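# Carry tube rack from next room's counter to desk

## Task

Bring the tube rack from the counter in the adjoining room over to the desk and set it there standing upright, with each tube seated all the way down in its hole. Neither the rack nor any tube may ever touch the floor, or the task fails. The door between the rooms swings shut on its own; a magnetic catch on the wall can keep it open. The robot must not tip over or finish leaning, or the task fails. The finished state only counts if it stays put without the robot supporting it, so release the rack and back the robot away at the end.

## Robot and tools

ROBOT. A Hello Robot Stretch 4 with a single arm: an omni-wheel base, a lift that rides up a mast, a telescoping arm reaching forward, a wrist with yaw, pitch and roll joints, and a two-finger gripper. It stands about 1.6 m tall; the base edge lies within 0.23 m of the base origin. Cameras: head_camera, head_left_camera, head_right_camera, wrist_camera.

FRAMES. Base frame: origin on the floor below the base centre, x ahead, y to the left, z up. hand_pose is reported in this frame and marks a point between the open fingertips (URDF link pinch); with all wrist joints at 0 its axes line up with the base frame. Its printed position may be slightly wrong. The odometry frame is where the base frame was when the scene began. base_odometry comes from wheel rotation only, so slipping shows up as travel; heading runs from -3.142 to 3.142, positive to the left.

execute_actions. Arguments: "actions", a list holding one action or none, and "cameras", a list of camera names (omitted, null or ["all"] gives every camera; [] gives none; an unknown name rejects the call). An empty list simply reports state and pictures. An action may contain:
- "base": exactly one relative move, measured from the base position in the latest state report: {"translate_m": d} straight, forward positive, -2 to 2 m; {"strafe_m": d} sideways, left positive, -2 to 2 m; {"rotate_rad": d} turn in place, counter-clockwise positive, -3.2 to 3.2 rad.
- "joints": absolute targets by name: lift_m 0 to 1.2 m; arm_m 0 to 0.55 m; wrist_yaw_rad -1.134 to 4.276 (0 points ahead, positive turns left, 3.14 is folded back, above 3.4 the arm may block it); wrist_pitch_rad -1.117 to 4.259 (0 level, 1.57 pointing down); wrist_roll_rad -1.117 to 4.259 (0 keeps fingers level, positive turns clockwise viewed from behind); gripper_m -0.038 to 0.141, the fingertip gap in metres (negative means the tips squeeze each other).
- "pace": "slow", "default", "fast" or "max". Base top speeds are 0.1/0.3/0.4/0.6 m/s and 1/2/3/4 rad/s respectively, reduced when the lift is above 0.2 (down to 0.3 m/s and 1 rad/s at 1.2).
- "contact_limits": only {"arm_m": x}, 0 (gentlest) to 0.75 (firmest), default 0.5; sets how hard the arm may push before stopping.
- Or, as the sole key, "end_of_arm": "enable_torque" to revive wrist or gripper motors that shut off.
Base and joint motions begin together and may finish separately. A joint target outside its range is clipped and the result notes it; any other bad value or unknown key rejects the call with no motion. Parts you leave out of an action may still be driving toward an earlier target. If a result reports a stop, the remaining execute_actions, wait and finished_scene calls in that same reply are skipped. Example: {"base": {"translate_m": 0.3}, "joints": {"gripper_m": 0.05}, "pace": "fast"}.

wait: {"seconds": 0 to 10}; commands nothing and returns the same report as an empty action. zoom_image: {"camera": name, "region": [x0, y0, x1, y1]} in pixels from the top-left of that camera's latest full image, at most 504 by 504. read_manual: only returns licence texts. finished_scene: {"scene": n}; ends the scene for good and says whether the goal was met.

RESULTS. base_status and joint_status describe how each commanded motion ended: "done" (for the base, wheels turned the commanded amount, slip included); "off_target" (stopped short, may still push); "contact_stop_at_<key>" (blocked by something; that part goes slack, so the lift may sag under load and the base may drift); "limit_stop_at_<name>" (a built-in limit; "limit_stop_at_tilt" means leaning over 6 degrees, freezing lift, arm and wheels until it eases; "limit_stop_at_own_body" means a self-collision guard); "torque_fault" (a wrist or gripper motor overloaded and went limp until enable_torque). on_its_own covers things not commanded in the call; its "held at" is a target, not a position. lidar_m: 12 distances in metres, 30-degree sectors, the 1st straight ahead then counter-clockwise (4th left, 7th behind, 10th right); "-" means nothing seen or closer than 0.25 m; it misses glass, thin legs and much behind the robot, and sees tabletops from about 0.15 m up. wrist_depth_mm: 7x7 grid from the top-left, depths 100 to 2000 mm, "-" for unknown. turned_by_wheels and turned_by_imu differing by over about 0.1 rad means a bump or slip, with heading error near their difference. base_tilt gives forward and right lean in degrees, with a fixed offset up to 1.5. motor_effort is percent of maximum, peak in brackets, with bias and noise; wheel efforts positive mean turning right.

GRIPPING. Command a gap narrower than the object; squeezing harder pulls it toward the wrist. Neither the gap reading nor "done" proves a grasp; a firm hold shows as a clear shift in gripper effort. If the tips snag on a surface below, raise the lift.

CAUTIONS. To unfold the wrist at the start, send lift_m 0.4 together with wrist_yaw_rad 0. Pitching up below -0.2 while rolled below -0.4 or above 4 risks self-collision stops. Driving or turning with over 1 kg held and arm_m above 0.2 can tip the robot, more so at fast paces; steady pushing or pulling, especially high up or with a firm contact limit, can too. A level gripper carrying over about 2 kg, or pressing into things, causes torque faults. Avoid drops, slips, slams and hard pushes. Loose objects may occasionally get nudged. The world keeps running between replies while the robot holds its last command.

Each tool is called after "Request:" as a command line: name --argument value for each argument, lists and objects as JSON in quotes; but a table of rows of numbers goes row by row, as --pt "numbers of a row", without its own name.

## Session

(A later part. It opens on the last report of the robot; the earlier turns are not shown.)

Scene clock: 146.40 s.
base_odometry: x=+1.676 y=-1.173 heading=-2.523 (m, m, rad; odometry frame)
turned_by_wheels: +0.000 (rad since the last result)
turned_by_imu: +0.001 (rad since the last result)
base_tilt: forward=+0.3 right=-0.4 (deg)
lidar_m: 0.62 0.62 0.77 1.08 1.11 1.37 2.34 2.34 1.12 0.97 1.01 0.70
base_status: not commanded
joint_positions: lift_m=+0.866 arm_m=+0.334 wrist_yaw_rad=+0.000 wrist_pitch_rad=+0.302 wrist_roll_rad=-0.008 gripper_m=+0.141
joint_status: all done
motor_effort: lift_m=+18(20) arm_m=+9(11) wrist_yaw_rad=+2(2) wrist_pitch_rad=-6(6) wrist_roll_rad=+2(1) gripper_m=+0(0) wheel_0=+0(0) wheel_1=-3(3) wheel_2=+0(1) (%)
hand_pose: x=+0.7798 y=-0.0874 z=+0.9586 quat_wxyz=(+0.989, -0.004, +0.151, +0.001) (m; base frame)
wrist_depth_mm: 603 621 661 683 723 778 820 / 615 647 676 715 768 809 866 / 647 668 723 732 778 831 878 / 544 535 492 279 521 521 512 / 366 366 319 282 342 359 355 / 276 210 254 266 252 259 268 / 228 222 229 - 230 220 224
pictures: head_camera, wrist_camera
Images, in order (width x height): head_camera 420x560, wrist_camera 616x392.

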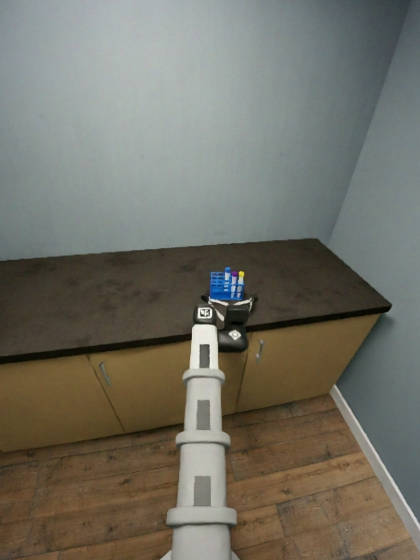

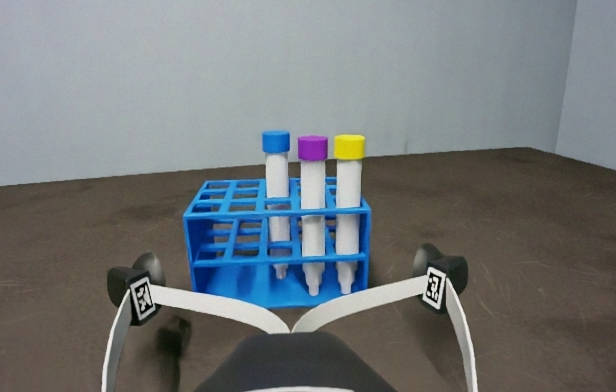

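Request:
execute_actions --actions '[{"joints":{"wrist_yaw_rad":0.027,"arm_m":0.365,"lift_m":0.862},"pace":"slow"}]' --cameras '["head_camera","wrist_camera"]'

Request:
zoom_image --camera "head_camera" --region '[180,250,280,350]'

Scene clock: 156.57 s.
base_odometry: x=+1.676 y=-1.173 heading=-2.523 (m, m, rad; odometry frame)
turned_by_wheels: +0.000 (rad since the last result)
turned_by_imu: +0.001 (rad since the last result)
base_tilt: forward=+0.3 right=-0.4 (deg)
lidar_m: 0.63 0.60 0.77 1.08 1.10 1.34 2.32 2.34 1.13 1.00 1.01 0.72
base_status: not commanded
joint_positions: lift_m=+0.862 arm_m=+0.363 wrist_yaw_rad=+0.027 wrist_pitch_rad=+0.302 wrist_roll_rad=-0.008 gripper_m=+0.141
joint_status: all done
motor_effort: lift_m=+18(16) arm_m=+8(7) wrist_yaw_rad=+2(5) wrist_pitch_rad=-6(7) wrist_roll_rad=+1(2) gripper_m=-1(1) wheel_0=+0(0) wheel_1=-3(3) wheel_2=-1(1) (%)
hand_pose: x=+0.8121 y=-0.0800 z=+0.9546 quat_wxyz=(+0.988, -0.006, +0.150, +0.014) (m; base frame)
wrist_depth_mm: 574 591 634 654 691 723 768 / 591 621 654 683 723 750 798 / 621 654 691 691 732 798 831 / 525 530 477 250 433 504 504 / 357 357 270 253 243 347 345 / 268 209 244 250 247 253 262 / 222 216 221 - 224 213 218
pictures: head_camera, wrist_camera
Images, in order (width x height): head_camera 420x560, wrist_camera 616x392.

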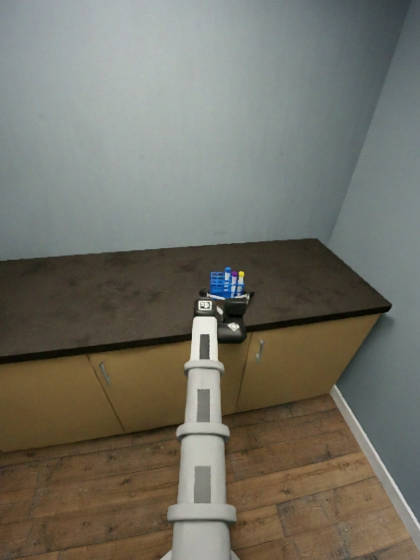

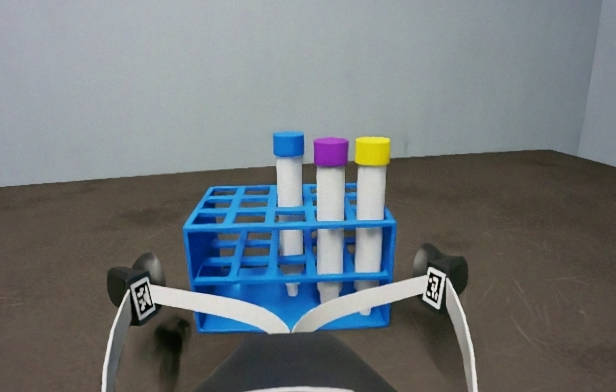

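Region (180, 250, 280, 350) of head_camera's 420x560 image, scaled by 5.040, with more detail than that image has.

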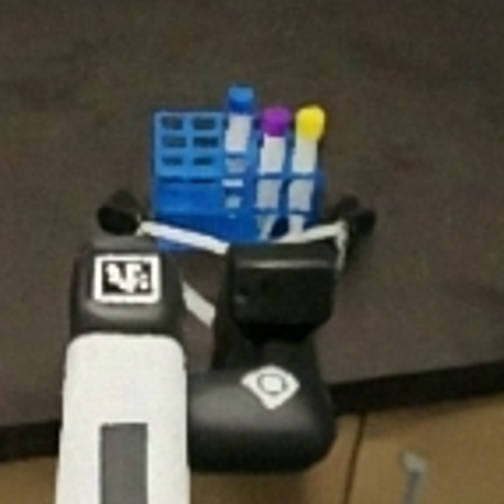

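Request:
execute_actions --actions '[{"joints":{"arm_m":0.397},"pace":"slow"}]' --cameras '["head_camera","wrist_camera"]'

Request:
zoom_image --camera "head_camera" --region '[180,250,280,350]'

Scene clock: 163.23 s.
base_odometry: x=+1.676 y=-1.173 heading=-2.523 (m, m, rad; odometry frame)
turned_by_wheels: +0.000 (rad since the last result)
turned_by_imu: +0.001 (rad since the last result)
base_tilt: forward=+0.3 right=-0.3 (deg)
lidar_m: 0.62 0.64 0.76 1.08 1.09 1.37 2.33 2.33 1.09 0.99 1.00 0.69
base_status: not commanded
joint_positions: lift_m=+0.862 arm_m=+0.395 wrist_yaw_rad=+0.027 wrist_pitch_rad=+0.302 wrist_roll_rad=-0.008 gripper_m=+0.141
joint_status: all done
motor_effort: lift_m=+17(17) arm_m=+8(10) wrist_yaw_rad=+3(3) wrist_pitch_rad=-5(7) wrist_roll_rad=+0(1) gripper_m=+0(0) wheel_0=+0(0) wheel_1=-3(3) wheel_2=-1(1) (%)
hand_pose: x=+0.8441 y=-0.0800 z=+0.9546 quat_wxyz=(+0.988, -0.006, +0.150, +0.014) (m; base frame)
wrist_depth_mm: 549 564 603 627 668 691 732 / 564 591 621 654 691 732 768 / 580 627 647 676 715 759 798 / 530 525 521 220 433 504 504 / 353 357 217 215 206 349 343 / 268 211 225 210 216 253 262 / 221 216 216 - 221 213 219
pictures: head_camera, wrist_camera
Images, in order (width x height): head_camera 420x560, wrist_camera 616x392.

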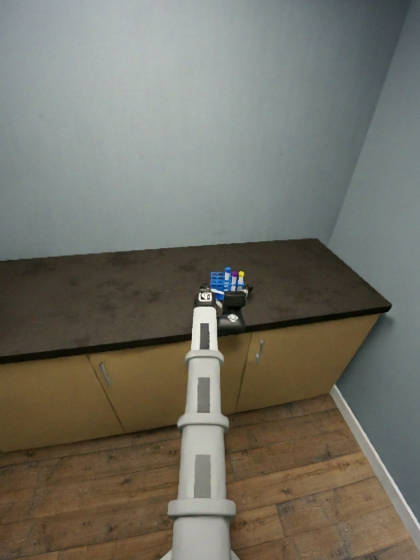

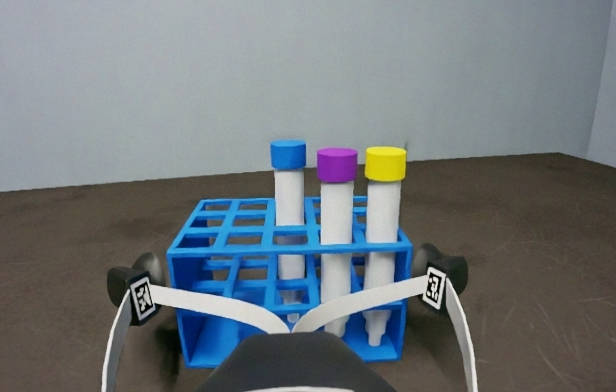

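Region (180, 250, 280, 350) of head_camera's 420x560 image, scaled by 5.040, with more detail than that image has.

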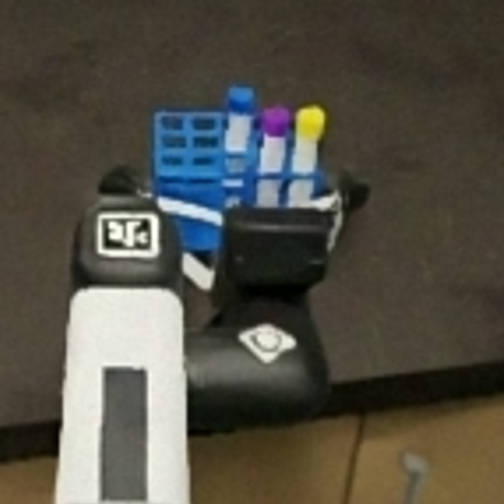

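Request:
execute_actions --actions '[{"joints":{"arm_m":0.408,"gripper_m":0.08},"pace":"slow"}]' --cameras '["head_camera","wrist_camera"]'

Request:
zoom_image --camera "head_camera" --region '[180,250,280,350]'

Scene clock: 171.40 s.
base_odometry: x=+1.676 y=-1.173 heading=-2.523 (m, m, rad; odometry frame)
turned_by_wheels: +0.000 (rad since the last result)
turned_by_imu: +0.002 (rad since the last result)
base_tilt: forward=+0.2 right=-0.4 (deg)
lidar_m: 0.62 0.63 0.76 1.07 1.10 1.39 2.33 2.34 1.12 0.99 1.01 0.69
base_status: not commanded
joint_positions: lift_m=+0.862 arm_m=+0.406 wrist_yaw_rad=+0.027 wrist_pitch_rad=+0.303 wrist_roll_rad=-0.008 gripper_m=+0.080
joint_status: all done
motor_effort: lift_m=+18(18) arm_m=+9(8) wrist_yaw_rad=+2(2) wrist_pitch_rad=-9(9) wrist_roll_rad=+1(1) gripper_m=-25(25) wheel_0=+0(0) wheel_1=-3(3) wheel_2=-1(0) (%)
hand_pose: x=+0.8550 y=-0.0800 z=+0.9543 quat_wxyz=(+0.988, -0.006, +0.151, +0.014) (m; base frame)
wrist_depth_mm: 539 559 585 615 654 683 707 / 559 585 615 654 676 715 741 / 580 609 634 654 699 750 788 / 521 521 512 202 227 500 500 / 353 355 211 206 192 349 342 / 266 181 208 209 194 241 260 / 212 216 201 - 208 213 216
pictures: head_camera, wrist_camera
Images, in order (width x height): head_camera 420x560, wrist_camera 616x392.

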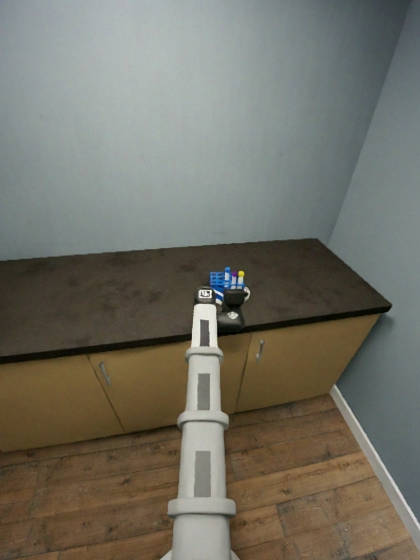

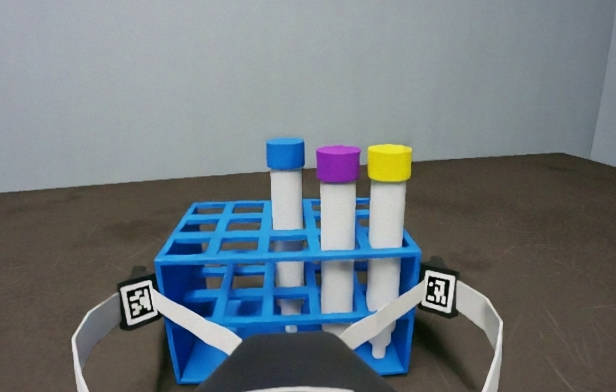

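Region (180, 250, 280, 350) of head_camera's 420x560 image, scaled by 5.040, with more detail than that image has.

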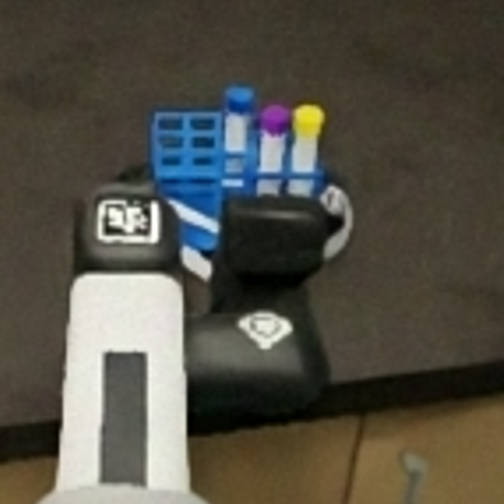

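Request:
execute_actions --actions '[{"joints":{"lift_m":0.9,"gripper_m":0.06},"pace":"slow"}]' --cameras '["wrist_camera"]'

Scene clock: 176.93 s.
base_odometry: x=+1.676 y=-1.173 heading=-2.523 (m, m, rad; odometry frame)
turned_by_wheels: +0.000 (rad since the last result)
turned_by_imu: +0.001 (rad since the last result)
base_tilt: forward=+0.2 right=-0.4 (deg)
lidar_m: 0.62 0.61 0.78 1.07 1.10 1.37 2.32 2.33 1.12 0.99 1.01 0.70
base_status: not commanded
joint_positions: lift_m=+0.900 arm_m=+0.406 wrist_yaw_rad=+0.027 wrist_pitch_rad=+0.303 wrist_roll_rad=-0.008 gripper_m=+0.061
joint_status: all done
motor_effort: lift_m=+24(21) arm_m=+9(9) wrist_yaw_rad=+2(2) wrist_pitch_rad=-8(10) wrist_roll_rad=+1(2) gripper_m=-29(27) wheel_0=+0(0) wheel_1=-3(3) wheel_2=-1(0) (%)
hand_pose: x=+0.8550 y=-0.0800 z=+0.9918 quat_wxyz=(+0.988, -0.006, +0.151, +0.014) (m; base frame)
wrist_depth_mm: 530 554 585 621 647 691 715 / 554 580 609 640 676 723 750 / 591 603 640 647 699 750 798 / 603 621 647 198 176 627 609 / 436 439 210 193 183 430 421 / 327 172 207 205 187 181 322 / 256 265 198 - 205 262 263
pictures: wrist_camera
Images, in order (width x height): wrist_camera 616x392.

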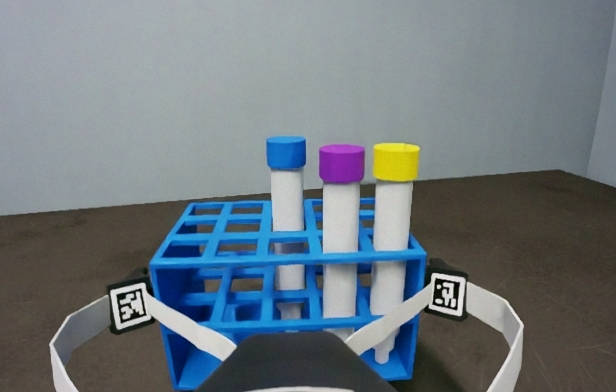

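Request:
execute_actions --actions '[{"base":{"rotate_rad":-1.40},"joints":{"arm_m":0.0}}]' --cameras '["wrist_camera","head_right_camera"]'

Scene clock: 187.70 s.
base_odometry: x=+1.676 y=-1.173 heading=+2.361 (m, m, rad; odometry frame)
turned_by_wheels: -1.400 (rad since the last result)
turned_by_imu: -1.396 (rad since the last result)
base_tilt: forward=+0.3 right=-0.4 (deg)
lidar_m: 0.39 0.95 0.67 0.63 0.65 0.92 1.10 1.13 1.60 2.34 1.46 1.07
base_status: done
joint_positions: lift_m=+0.900 arm_m=+0.002 wrist_yaw_rad=+0.027 wrist_pitch_rad=+0.304 wrist_roll_rad=-0.008 gripper_m=+0.061
joint_status: all done
motor_effort: lift_m=+22(24) arm_m=-8(9) wrist_yaw_rad=+3(1) wrist_pitch_rad=-10(9) wrist_roll_rad=+1(2) gripper_m=-29(30) wheel_0=+2(6) wheel_1=+2(8) wheel_2=+1(7) (%)
hand_pose: x=+0.4502 y=-0.0800 z=+0.9918 quat_wxyz=(+0.988, -0.006, +0.151, +0.014) (m; base frame)
wrist_depth_mm: 683 699 707 707 715 732 732 / 723 732 750 741 759 759 768 / 741 750 768 750 768 798 809 / 788 788 788 198 174 842 878 / 831 809 209 192 181 891 904 / 866 172 208 204 186 180 960 / 904 931 198 - 205 991 1008
pictures: head_right_camera, wrist_camera
Images, in order (width x height): head_right_camera 420x672, wrist_camera 616x392.

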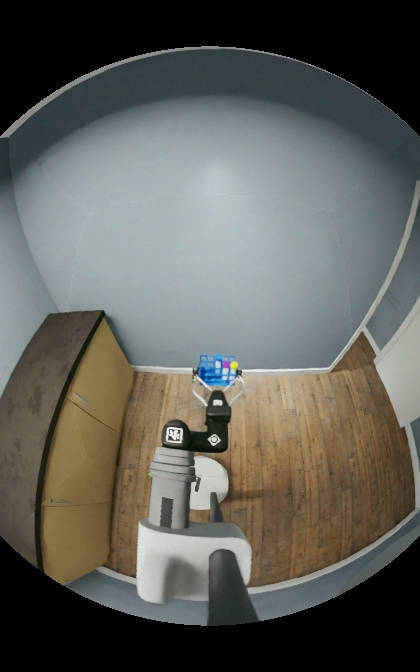

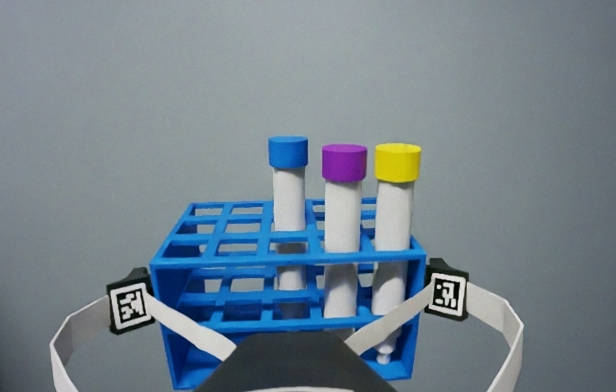

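Request:
execute_actions --actions '[{"base":{"strafe_m":-1.85},"joints":{"lift_m":0.35},"pace":"fast"}]' --cameras '["wrist_camera","head_camera"]'

Scene clock: 198.40 s.
base_odometry: x=+2.978 y=+0.141 heading=+2.361 (m, m, rad; odometry frame)
turned_by_wheels: +0.000 (rad since the last result)
turned_by_imu: +0.007 (rad since the last result)
base_tilt: forward=+0.3 right=-0.4 (deg)
lidar_m: 0.43 1.09 1.46 2.50 1.57 1.15 1.06 0.86 0.65 0.49 0.48 0.64
base_status: done
joint_positions: lift_m=+0.350 arm_m=+0.002 wrist_yaw_rad=+0.027 wrist_pitch_rad=+0.304 wrist_roll_rad=-0.008 gripper_m=+0.061
joint_status: all done
motor_effort: lift_m=+18(22) arm_m=-8(8) wrist_yaw_rad=+2(3) wrist_pitch_rad=-11(10) wrist_roll_rad=+2(1) gripper_m=-30(29) wheel_0=+0(10) wheel_1=+2(11) wheel_2=+1(0) (%)
hand_pose: x=+0.4502 y=-0.0800 z=+0.4422 quat_wxyz=(+0.988, -0.006, +0.151, +0.014) (m; base frame)
wrist_depth_mm: - - - - 1863 647 484 / 831 - - - 1921 654 484 / 820 - - - 1576 668 496 / 831 1863 1921 197 176 676 504 / 842 1255 211 192 183 647 504 / 854 172 208 204 187 180 508 / 723 741 198 - 204 699 517
pictures: head_camera, wrist_camera
Images, in order (width x height): head_camera 420x560, wrist_camera 616x392.

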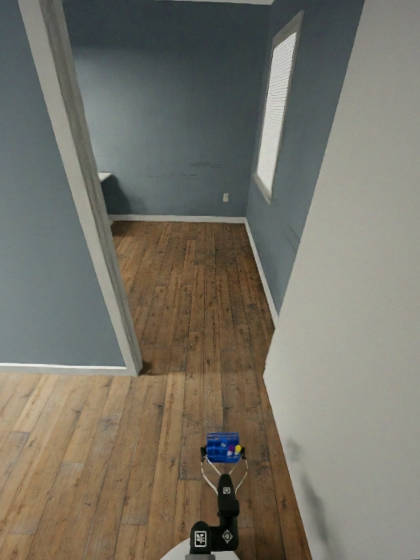

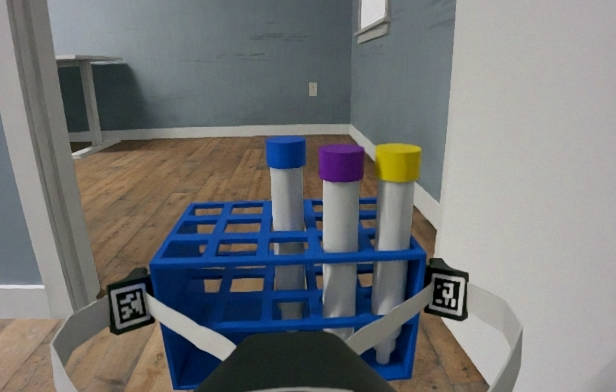

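Request:
execute_actions --actions '[{"base":{"translate_m":1.6},"pace":"max"}]' --cameras '[]'

Request:
execute_actions --actions '[{"base":{"rotate_rad":0.88}}]' --cameras '["wrist_camera","head_camera"]'

Scene clock: 213.30 s.
base_odometry: x=+1.841 y=+1.266 heading=+2.361 (m, m, rad; odometry frame)
turned_by_wheels: +0.000 (rad since the last result)
turned_by_imu: +0.003 (rad since the last result)
base_tilt: forward=+0.3 right=-0.4 (deg)
lidar_m: 0.41 1.93 1.86 1.86 0.64 0.63 2.46 0.68 0.62 0.60 0.65 0.87
base_status: done
joint_positions: lift_m=+0.350 arm_m=+0.002 wrist_yaw_rad=+0.027 wrist_pitch_rad=+0.304 wrist_roll_rad=-0.008 gripper_m=+0.061
joint_status: not commanded
motor_effort: lift_m=+20(20) arm_m=-8(8) wrist_yaw_rad=+2(2) wrist_pitch_rad=-10(11) wrist_roll_rad=+0(1) gripper_m=-29(29) wheel_0=-2(10) wheel_1=-1(8) wheel_2=-1(13) (%)
hand_pose: x=+0.4502 y=-0.0799 z=+0.4420 quat_wxyz=(+0.988, -0.006, +0.151, +0.014) (m; base frame)
wrist_depth_mm: 1661 1661 1708 1708 1708 1008 741 / 1661 1708 1756 1756 1808 1008 732 / 1808 1863 1808 1808 1576 1025 750 / 1863 1863 1863 198 175 1060 732 / 1229 1255 210 193 182 960 723 / 917 171 208 204 187 180 741 / 723 750 198 - 205 723 715
pictures: none
No camera images: the call's "cameras" was empty. Leave "cameras" out to get every camera's image.

Scene clock: 214.90 s.
base_odometry: x=+1.841 y=+1.266 heading=-3.043 (m, m, rad; odometry frame)
turned_by_wheels: +0.880 (rad since the last result)
turned_by_imu: +0.879 (rad since the last result)
base_tilt: forward=+0.3 right=-0.4 (deg)
lidar_m: 0.43 3.11 0.79 0.64 2.70 0.73 0.64 0.59 0.62 0.78 1.48 2.06
base_status: done
joint_positions: lift_m=+0.350 arm_m=+0.002 wrist_yaw_rad=+0.027 wrist_pitch_rad=+0.303 wrist_roll_rad=-0.008 gripper_m=+0.061
joint_status: not commanded
motor_effort: lift_m=+20(20) arm_m=-8(8) wrist_yaw_rad=+1(1) wrist_pitch_rad=-9(9) wrist_roll_rad=+2(1) gripper_m=-30(29) wheel_0=-1(6) wheel_1=+0(7) wheel_2=-1(7) (%)
hand_pose: x=+0.4502 y=-0.0799 z=+0.4421 quat_wxyz=(+0.988, -0.006, +0.151, +0.014) (m; base frame)
wrist_depth_mm: - - - - - 1661 1499 / - - - - - 1756 1537 / - - - 1863 - 1863 1576 / 1863 1863 1863 197 222 1756 1537 / 1229 1229 211 192 183 1205 1182 / 931 172 207 204 187 181 904 / 732 759 198 - 205 741 741
pictures: head_camera, wrist_camera
Images, in order (width x height): head_camera 420x560, wrist_camera 616x392.

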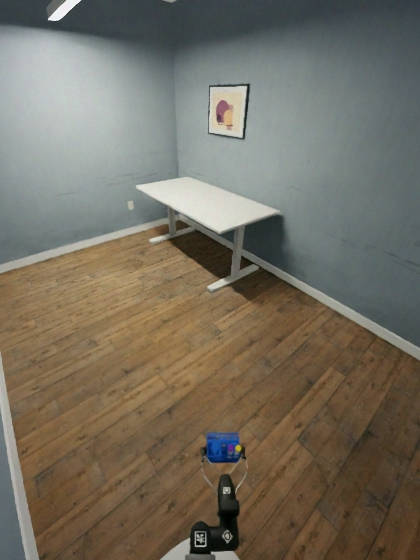

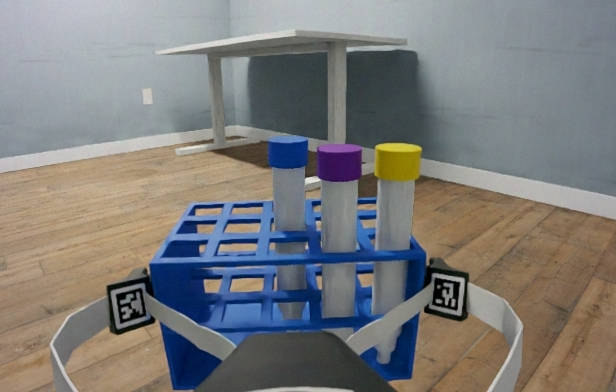

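Request:
execute_actions --actions '[{"base":{"translate_m":1.28},"joints":{"lift_m":0.78},"pace":"max"}]' --cameras '["wrist_camera","head_camera"]'

Scene clock: 221.97 s.
base_odometry: x=+0.568 y=+1.140 heading=-3.043 (m, m, rad; odometry frame)
turned_by_wheels: +0.000 (rad since the last result)
turned_by_imu: +0.002 (rad since the last result)
base_tilt: forward=+0.3 right=-0.4 (deg)
lidar_m: 0.41 1.05 2.15 1.42 1.26 1.26 1.79 1.56 1.57 1.36 1.22 0.64
base_status: done
joint_positions: lift_m=+0.780 arm_m=+0.002 wrist_yaw_rad=+0.027 wrist_pitch_rad=+0.303 wrist_roll_rad=-0.008 gripper_m=+0.061
joint_status: all done
motor_effort: lift_m=+21(28) arm_m=-8(8) wrist_yaw_rad=+1(1) wrist_pitch_rad=-10(11) wrist_roll_rad=+1(1) gripper_m=-29(30) wheel_0=+0(8) wheel_1=+1(7) wheel_2=+0(15) (%)
hand_pose: x=+0.4502 y=-0.0799 z=+0.8719 quat_wxyz=(+0.988, -0.006, +0.151, +0.014) (m; base frame)
wrist_depth_mm: 1576 1808 1863 1430 1118 931 798 / 1618 1863 1983 1464 1160 946 842 / 1661 1661 1576 1366 1182 1008 854 / 1708 960 866 198 175 831 866 / 1756 1921 210 192 182 668 904 / 1618 172 207 205 186 180 946 / 1281 1336 198 - 206 1182 991
pictures: head_camera, wrist_camera
Images, in order (width x height): head_camera 420x560, wrist_camera 616x392.

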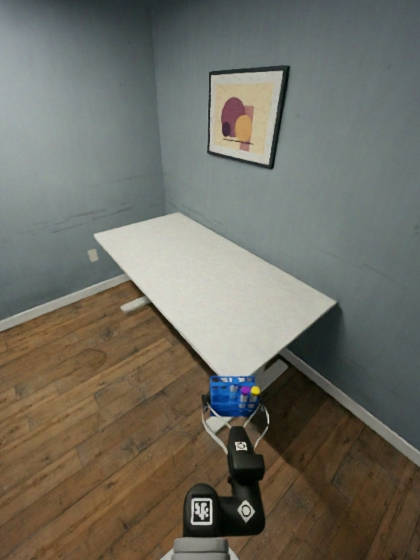

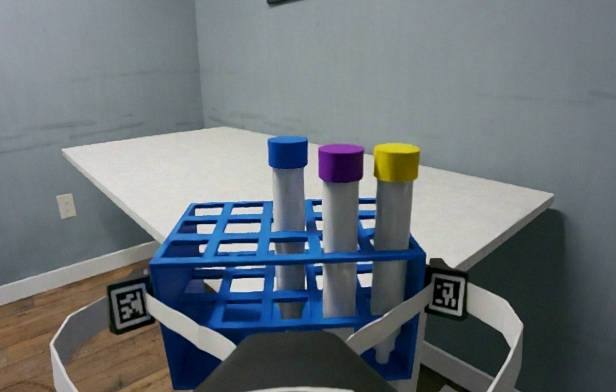

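Request:
execute_actions --actions '[{"base":{"translate_m":0.18},"joints":{"lift_m":0.72,"arm_m":0.41}}]' --cameras '["wrist_camera","head_camera"]'

Scene clock: 228.90 s.
base_odometry: x=+0.389 y=+1.122 heading=-3.042 (m, m, rad; odometry frame)
turned_by_wheels: +0.000 (rad since the last result)
turned_by_imu: +0.002 (rad since the last result)
base_tilt: forward=+0.3 right=-0.4 (deg)
lidar_m: 0.40 0.82 2.01 1.54 1.37 1.40 1.95 1.71 1.74 1.22 1.08 0.39
base_status: done
joint_positions: lift_m=+0.720 arm_m=+0.409 wrist_yaw_rad=+0.027 wrist_pitch_rad=+0.303 wrist_roll_rad=-0.008 gripper_m=+0.061
joint_status: all done
motor_effort: lift_m=+18(22) arm_m=+8(8) wrist_yaw_rad=+2(3) wrist_pitch_rad=-9(8) wrist_roll_rad=+0(2) gripper_m=-30(29) wheel_0=+0(7) wheel_1=+2(5) wheel_2=+0(10) (%)
hand_pose: x=+0.8570 y=-0.0799 z=+0.8122 quat_wxyz=(+0.988, -0.006, +0.151, +0.014) (m; base frame)
wrist_depth_mm: 1229 1397 1182 878 699 591 517 / 1229 1464 1255 917 741 609 530 / 1255 1397 1138 854 741 634 554 / 683 668 668 197 176 615 564 / 459 466 210 192 183 452 449 / 347 172 208 204 187 181 338 / 268 278 198 - 205 277 277
pictures: head_camera, wrist_camera
Images, in order (width x height): head_camera 420x560, wrist_camera 616x392.

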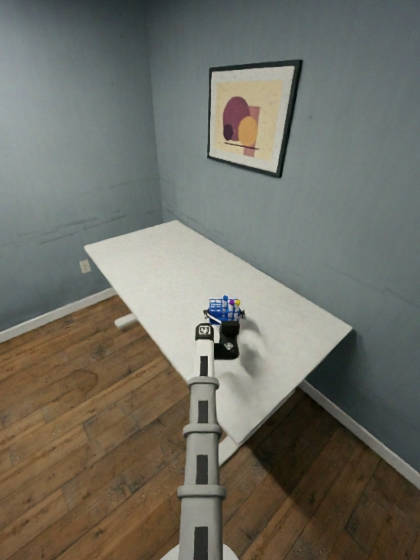

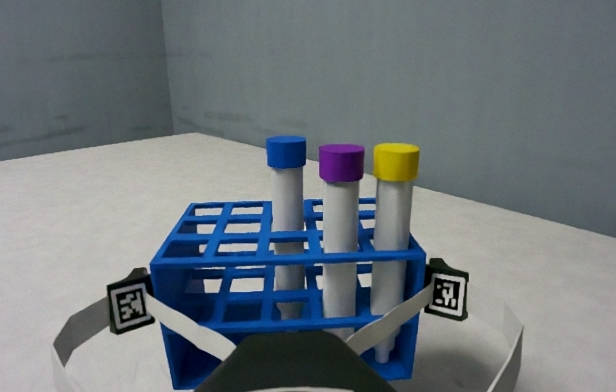

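Request:
execute_actions --actions '[{"joints":{"lift_m":0.671},"pace":"slow"}]' --cameras '["wrist_camera"]'

Scene clock: 233.40 s.
base_odometry: x=+0.389 y=+1.122 heading=-3.042 (m, m, rad; odometry frame)
turned_by_wheels: +0.000 (rad since the last result)
turned_by_imu: +0.001 (rad since the last result)
base_tilt: forward=+0.3 right=-0.4 (deg)
lidar_m: 0.40 0.78 2.00 1.53 1.38 1.40 1.93 1.70 1.71 1.25 1.11 0.37
base_status: not commanded
joint_positions: lift_m=+0.671 arm_m=+0.409 wrist_yaw_rad=+0.027 wrist_pitch_rad=+0.303 wrist_roll_rad=-0.008 gripper_m=+0.061
joint_status: all done
motor_effort: lift_m=+18(15) arm_m=+9(8) wrist_yaw_rad=+1(1) wrist_pitch_rad=-9(8) wrist_roll_rad=+1(1) gripper_m=-29(29) wheel_0=+0(0) wheel_1=+2(2) wheel_2=+0(0) (%)
hand_pose: x=+0.8570 y=-0.0799 z=+0.7632 quat_wxyz=(+0.988, -0.006, +0.151, +0.014) (m; base frame)
wrist_depth_mm: 1229 1430 1182 904 707 591 517 / 1255 1430 1229 931 741 603 525 / 1008 960 917 854 723 627 549 / 521 517 512 197 176 500 500 / 351 353 211 192 183 347 340 / 264 172 206 205 187 180 258 / 206 214 197 - 205 211 216
pictures: wrist_camera
Images, in order (width x height): wrist_camera 616x392.

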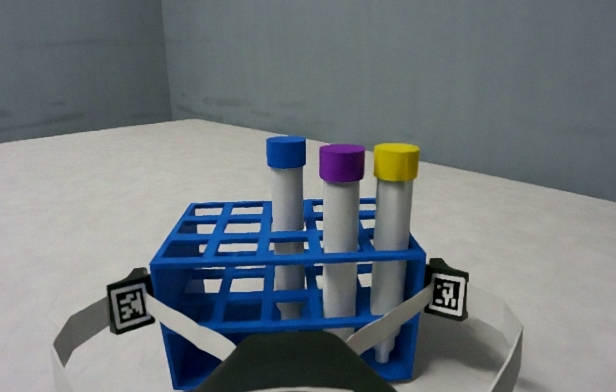

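The gripper is now at the height it had when it picked the rack up, so opening it will set the rack down.

Request:
execute_actions --actions '[{"joints":{"gripper_m":0.141}}]' --cameras '["wrist_camera"]'

Request:
execute_actions --actions '[{"joints":{"arm_m":0.25}}]' --cameras '["wrist_camera"]'

Request:
zoom_image --camera "wrist_camera" --region '[180,80,420,300]'

Scene clock: 241.77 s.
base_odometry: x=+0.389 y=+1.122 heading=-3.042 (m, m, rad; odometry frame)
turned_by_wheels: +0.000 (rad since the last result)
turned_by_imu: +0.001 (rad since the last result)
base_tilt: forward=+0.2 right=-0.4 (deg)
lidar_m: 0.39 0.75 2.02 1.54 1.37 1.39 1.93 1.69 1.72 1.24 1.10 0.38
base_status: not commanded
joint_positions: lift_m=+0.671 arm_m=+0.409 wrist_yaw_rad=+0.027 wrist_pitch_rad=+0.302 wrist_roll_rad=-0.008 gripper_m=+0.141
joint_status: all done
motor_effort: lift_m=+18(18) arm_m=+8(8) wrist_yaw_rad=+2(2) wrist_pitch_rad=-6(10) wrist_roll_rad=+1(1) gripper_m=+0(29) wheel_0=+0(0) wheel_1=+2(2) wheel_2=+0(0) (%)
hand_pose: x=+0.8571 y=-0.0799 z=+0.7636 quat_wxyz=(+0.989, -0.006, +0.150, +0.014) (m; base frame)
wrist_depth_mm: 1255 1336 1160 878 707 591 512 / 1255 1430 1205 931 732 615 535 / 991 976 946 878 732 627 549 / 521 517 521 213 430 504 496 / 351 357 214 204 205 345 342 / 265 209 225 208 216 254 262 / 220 216 213 - 219 214 217
pictures: wrist_camera
Images, in order (width x height): wrist_camera 616x392.

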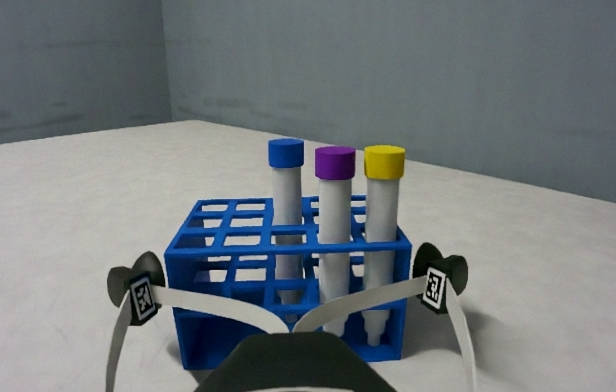

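Scene clock: 243.30 s.
base_odometry: x=+0.389 y=+1.122 heading=-3.042 (m, m, rad; odometry frame)
turned_by_wheels: +0.000 (rad since the last result)
turned_by_imu: +0.000 (rad since the last result)
base_tilt: forward=+0.2 right=-0.4 (deg)
lidar_m: 0.38 0.81 2.01 1.54 1.37 1.40 1.95 1.71 1.71 1.23 1.10 0.38
base_status: not commanded
joint_positions: lift_m=+0.671 arm_m=+0.251 wrist_yaw_rad=+0.027 wrist_pitch_rad=+0.302 wrist_roll_rad=-0.008 gripper_m=+0.141
joint_status: all done
motor_effort: lift_m=+18(18) arm_m=-8(8) wrist_yaw_rad=+2(2) wrist_pitch_rad=-7(6) wrist_roll_rad=+0(1) gripper_m=+0(0) wheel_0=+0(0) wheel_1=+2(2) wheel_2=+0(0) (%)
hand_pose: x=+0.7000 y=-0.0800 z=+0.7635 quat_wxyz=(+0.988, -0.006, +0.151, +0.014) (m; base frame)
wrist_depth_mm: 1308 1499 1366 1025 820 676 591 / 1366 1576 1464 1060 842 715 615 / 991 960 946 357 820 707 634 / 521 517 473 362 504 500 500 / 353 359 359 357 353 349 342 / 267 211 246 257 245 253 262 / 220 216 222 - 224 213 217
pictures: wrist_camera
Images, in order (width x height): wrist_camera 616x392.

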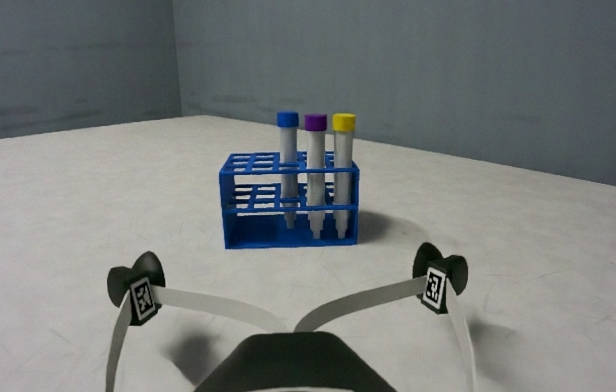

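Region (180, 80, 420, 300) of wrist_camera's 616x392 image, scaled by 2.100; it fills the top 462 rows of this view, and the rest is white.

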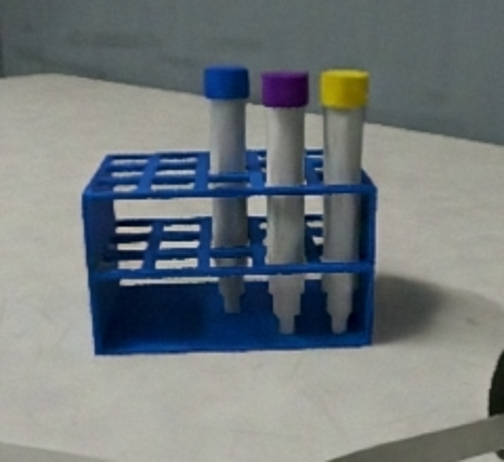

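Request:
execute_actions --actions '[{"base":{"translate_m":-0.35},"joints":{"arm_m":0.0},"pace":"max"}]' --cameras '["wrist_camera","head_camera"]'

Scene clock: 255.13 s.
base_odometry: x=+0.737 y=+1.157 heading=-3.043 (m, m, rad; odometry frame)
turned_by_wheels: +0.000 (rad since the last result)
turned_by_imu: +0.002 (rad since the last result)
base_tilt: forward=+0.3 right=-0.4 (deg)
lidar_m: 0.71 1.36 2.02 1.27 1.15 1.17 1.63 1.45 1.43 1.48 1.32 0.79
base_status: done
joint_positions: lift_m=+0.671 arm_m=+0.002 wrist_yaw_rad=+0.027 wrist_pitch_rad=+0.302 wrist_roll_rad=-0.008 gripper_m=+0.141
joint_status: all done
motor_effort: lift_m=+18(18) arm_m=-8(9) wrist_yaw_rad=+2(0) wrist_pitch_rad=-6(7) wrist_roll_rad=+1(2) gripper_m=-1(1) wheel_0=-1(5) wheel_1=-2(8) wheel_2=-3(12) (%)
hand_pose: x=+0.4503 y=-0.0800 z=+0.7635 quat_wxyz=(+0.988, -0.006, +0.151, +0.014) (m; base frame)
wrist_depth_mm: 1756 1863 - 1576 1255 1025 904 / 1756 1983 - 1576 1308 1060 931 / 1756 1537 960 917 931 1042 960 / 1863 - - 574 866 1138 991 / 1863 1921 - 1756 931 1118 991 / 1499 210 1366 1397 960 1138 1060 / 1229 1182 1255 - 1138 1160 1118
pictures: head_camera, wrist_camera
Images, in order (width x height): head_camera 420x560, wrist_camera 616x392.

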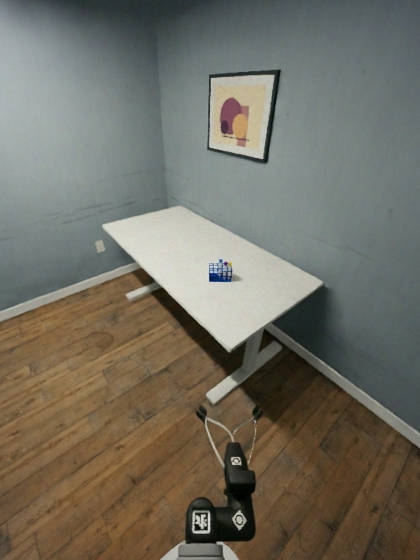

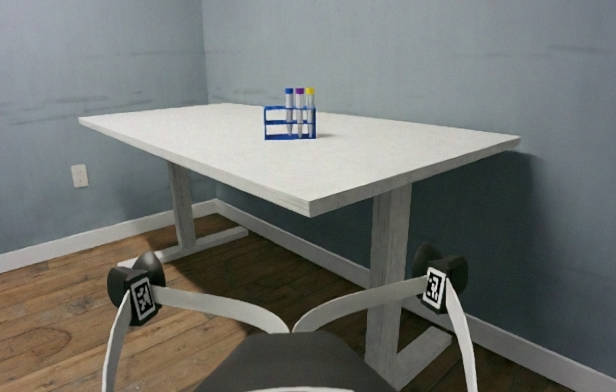

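Request:
finished_scene --scene 1

The scene is finished: the task was done.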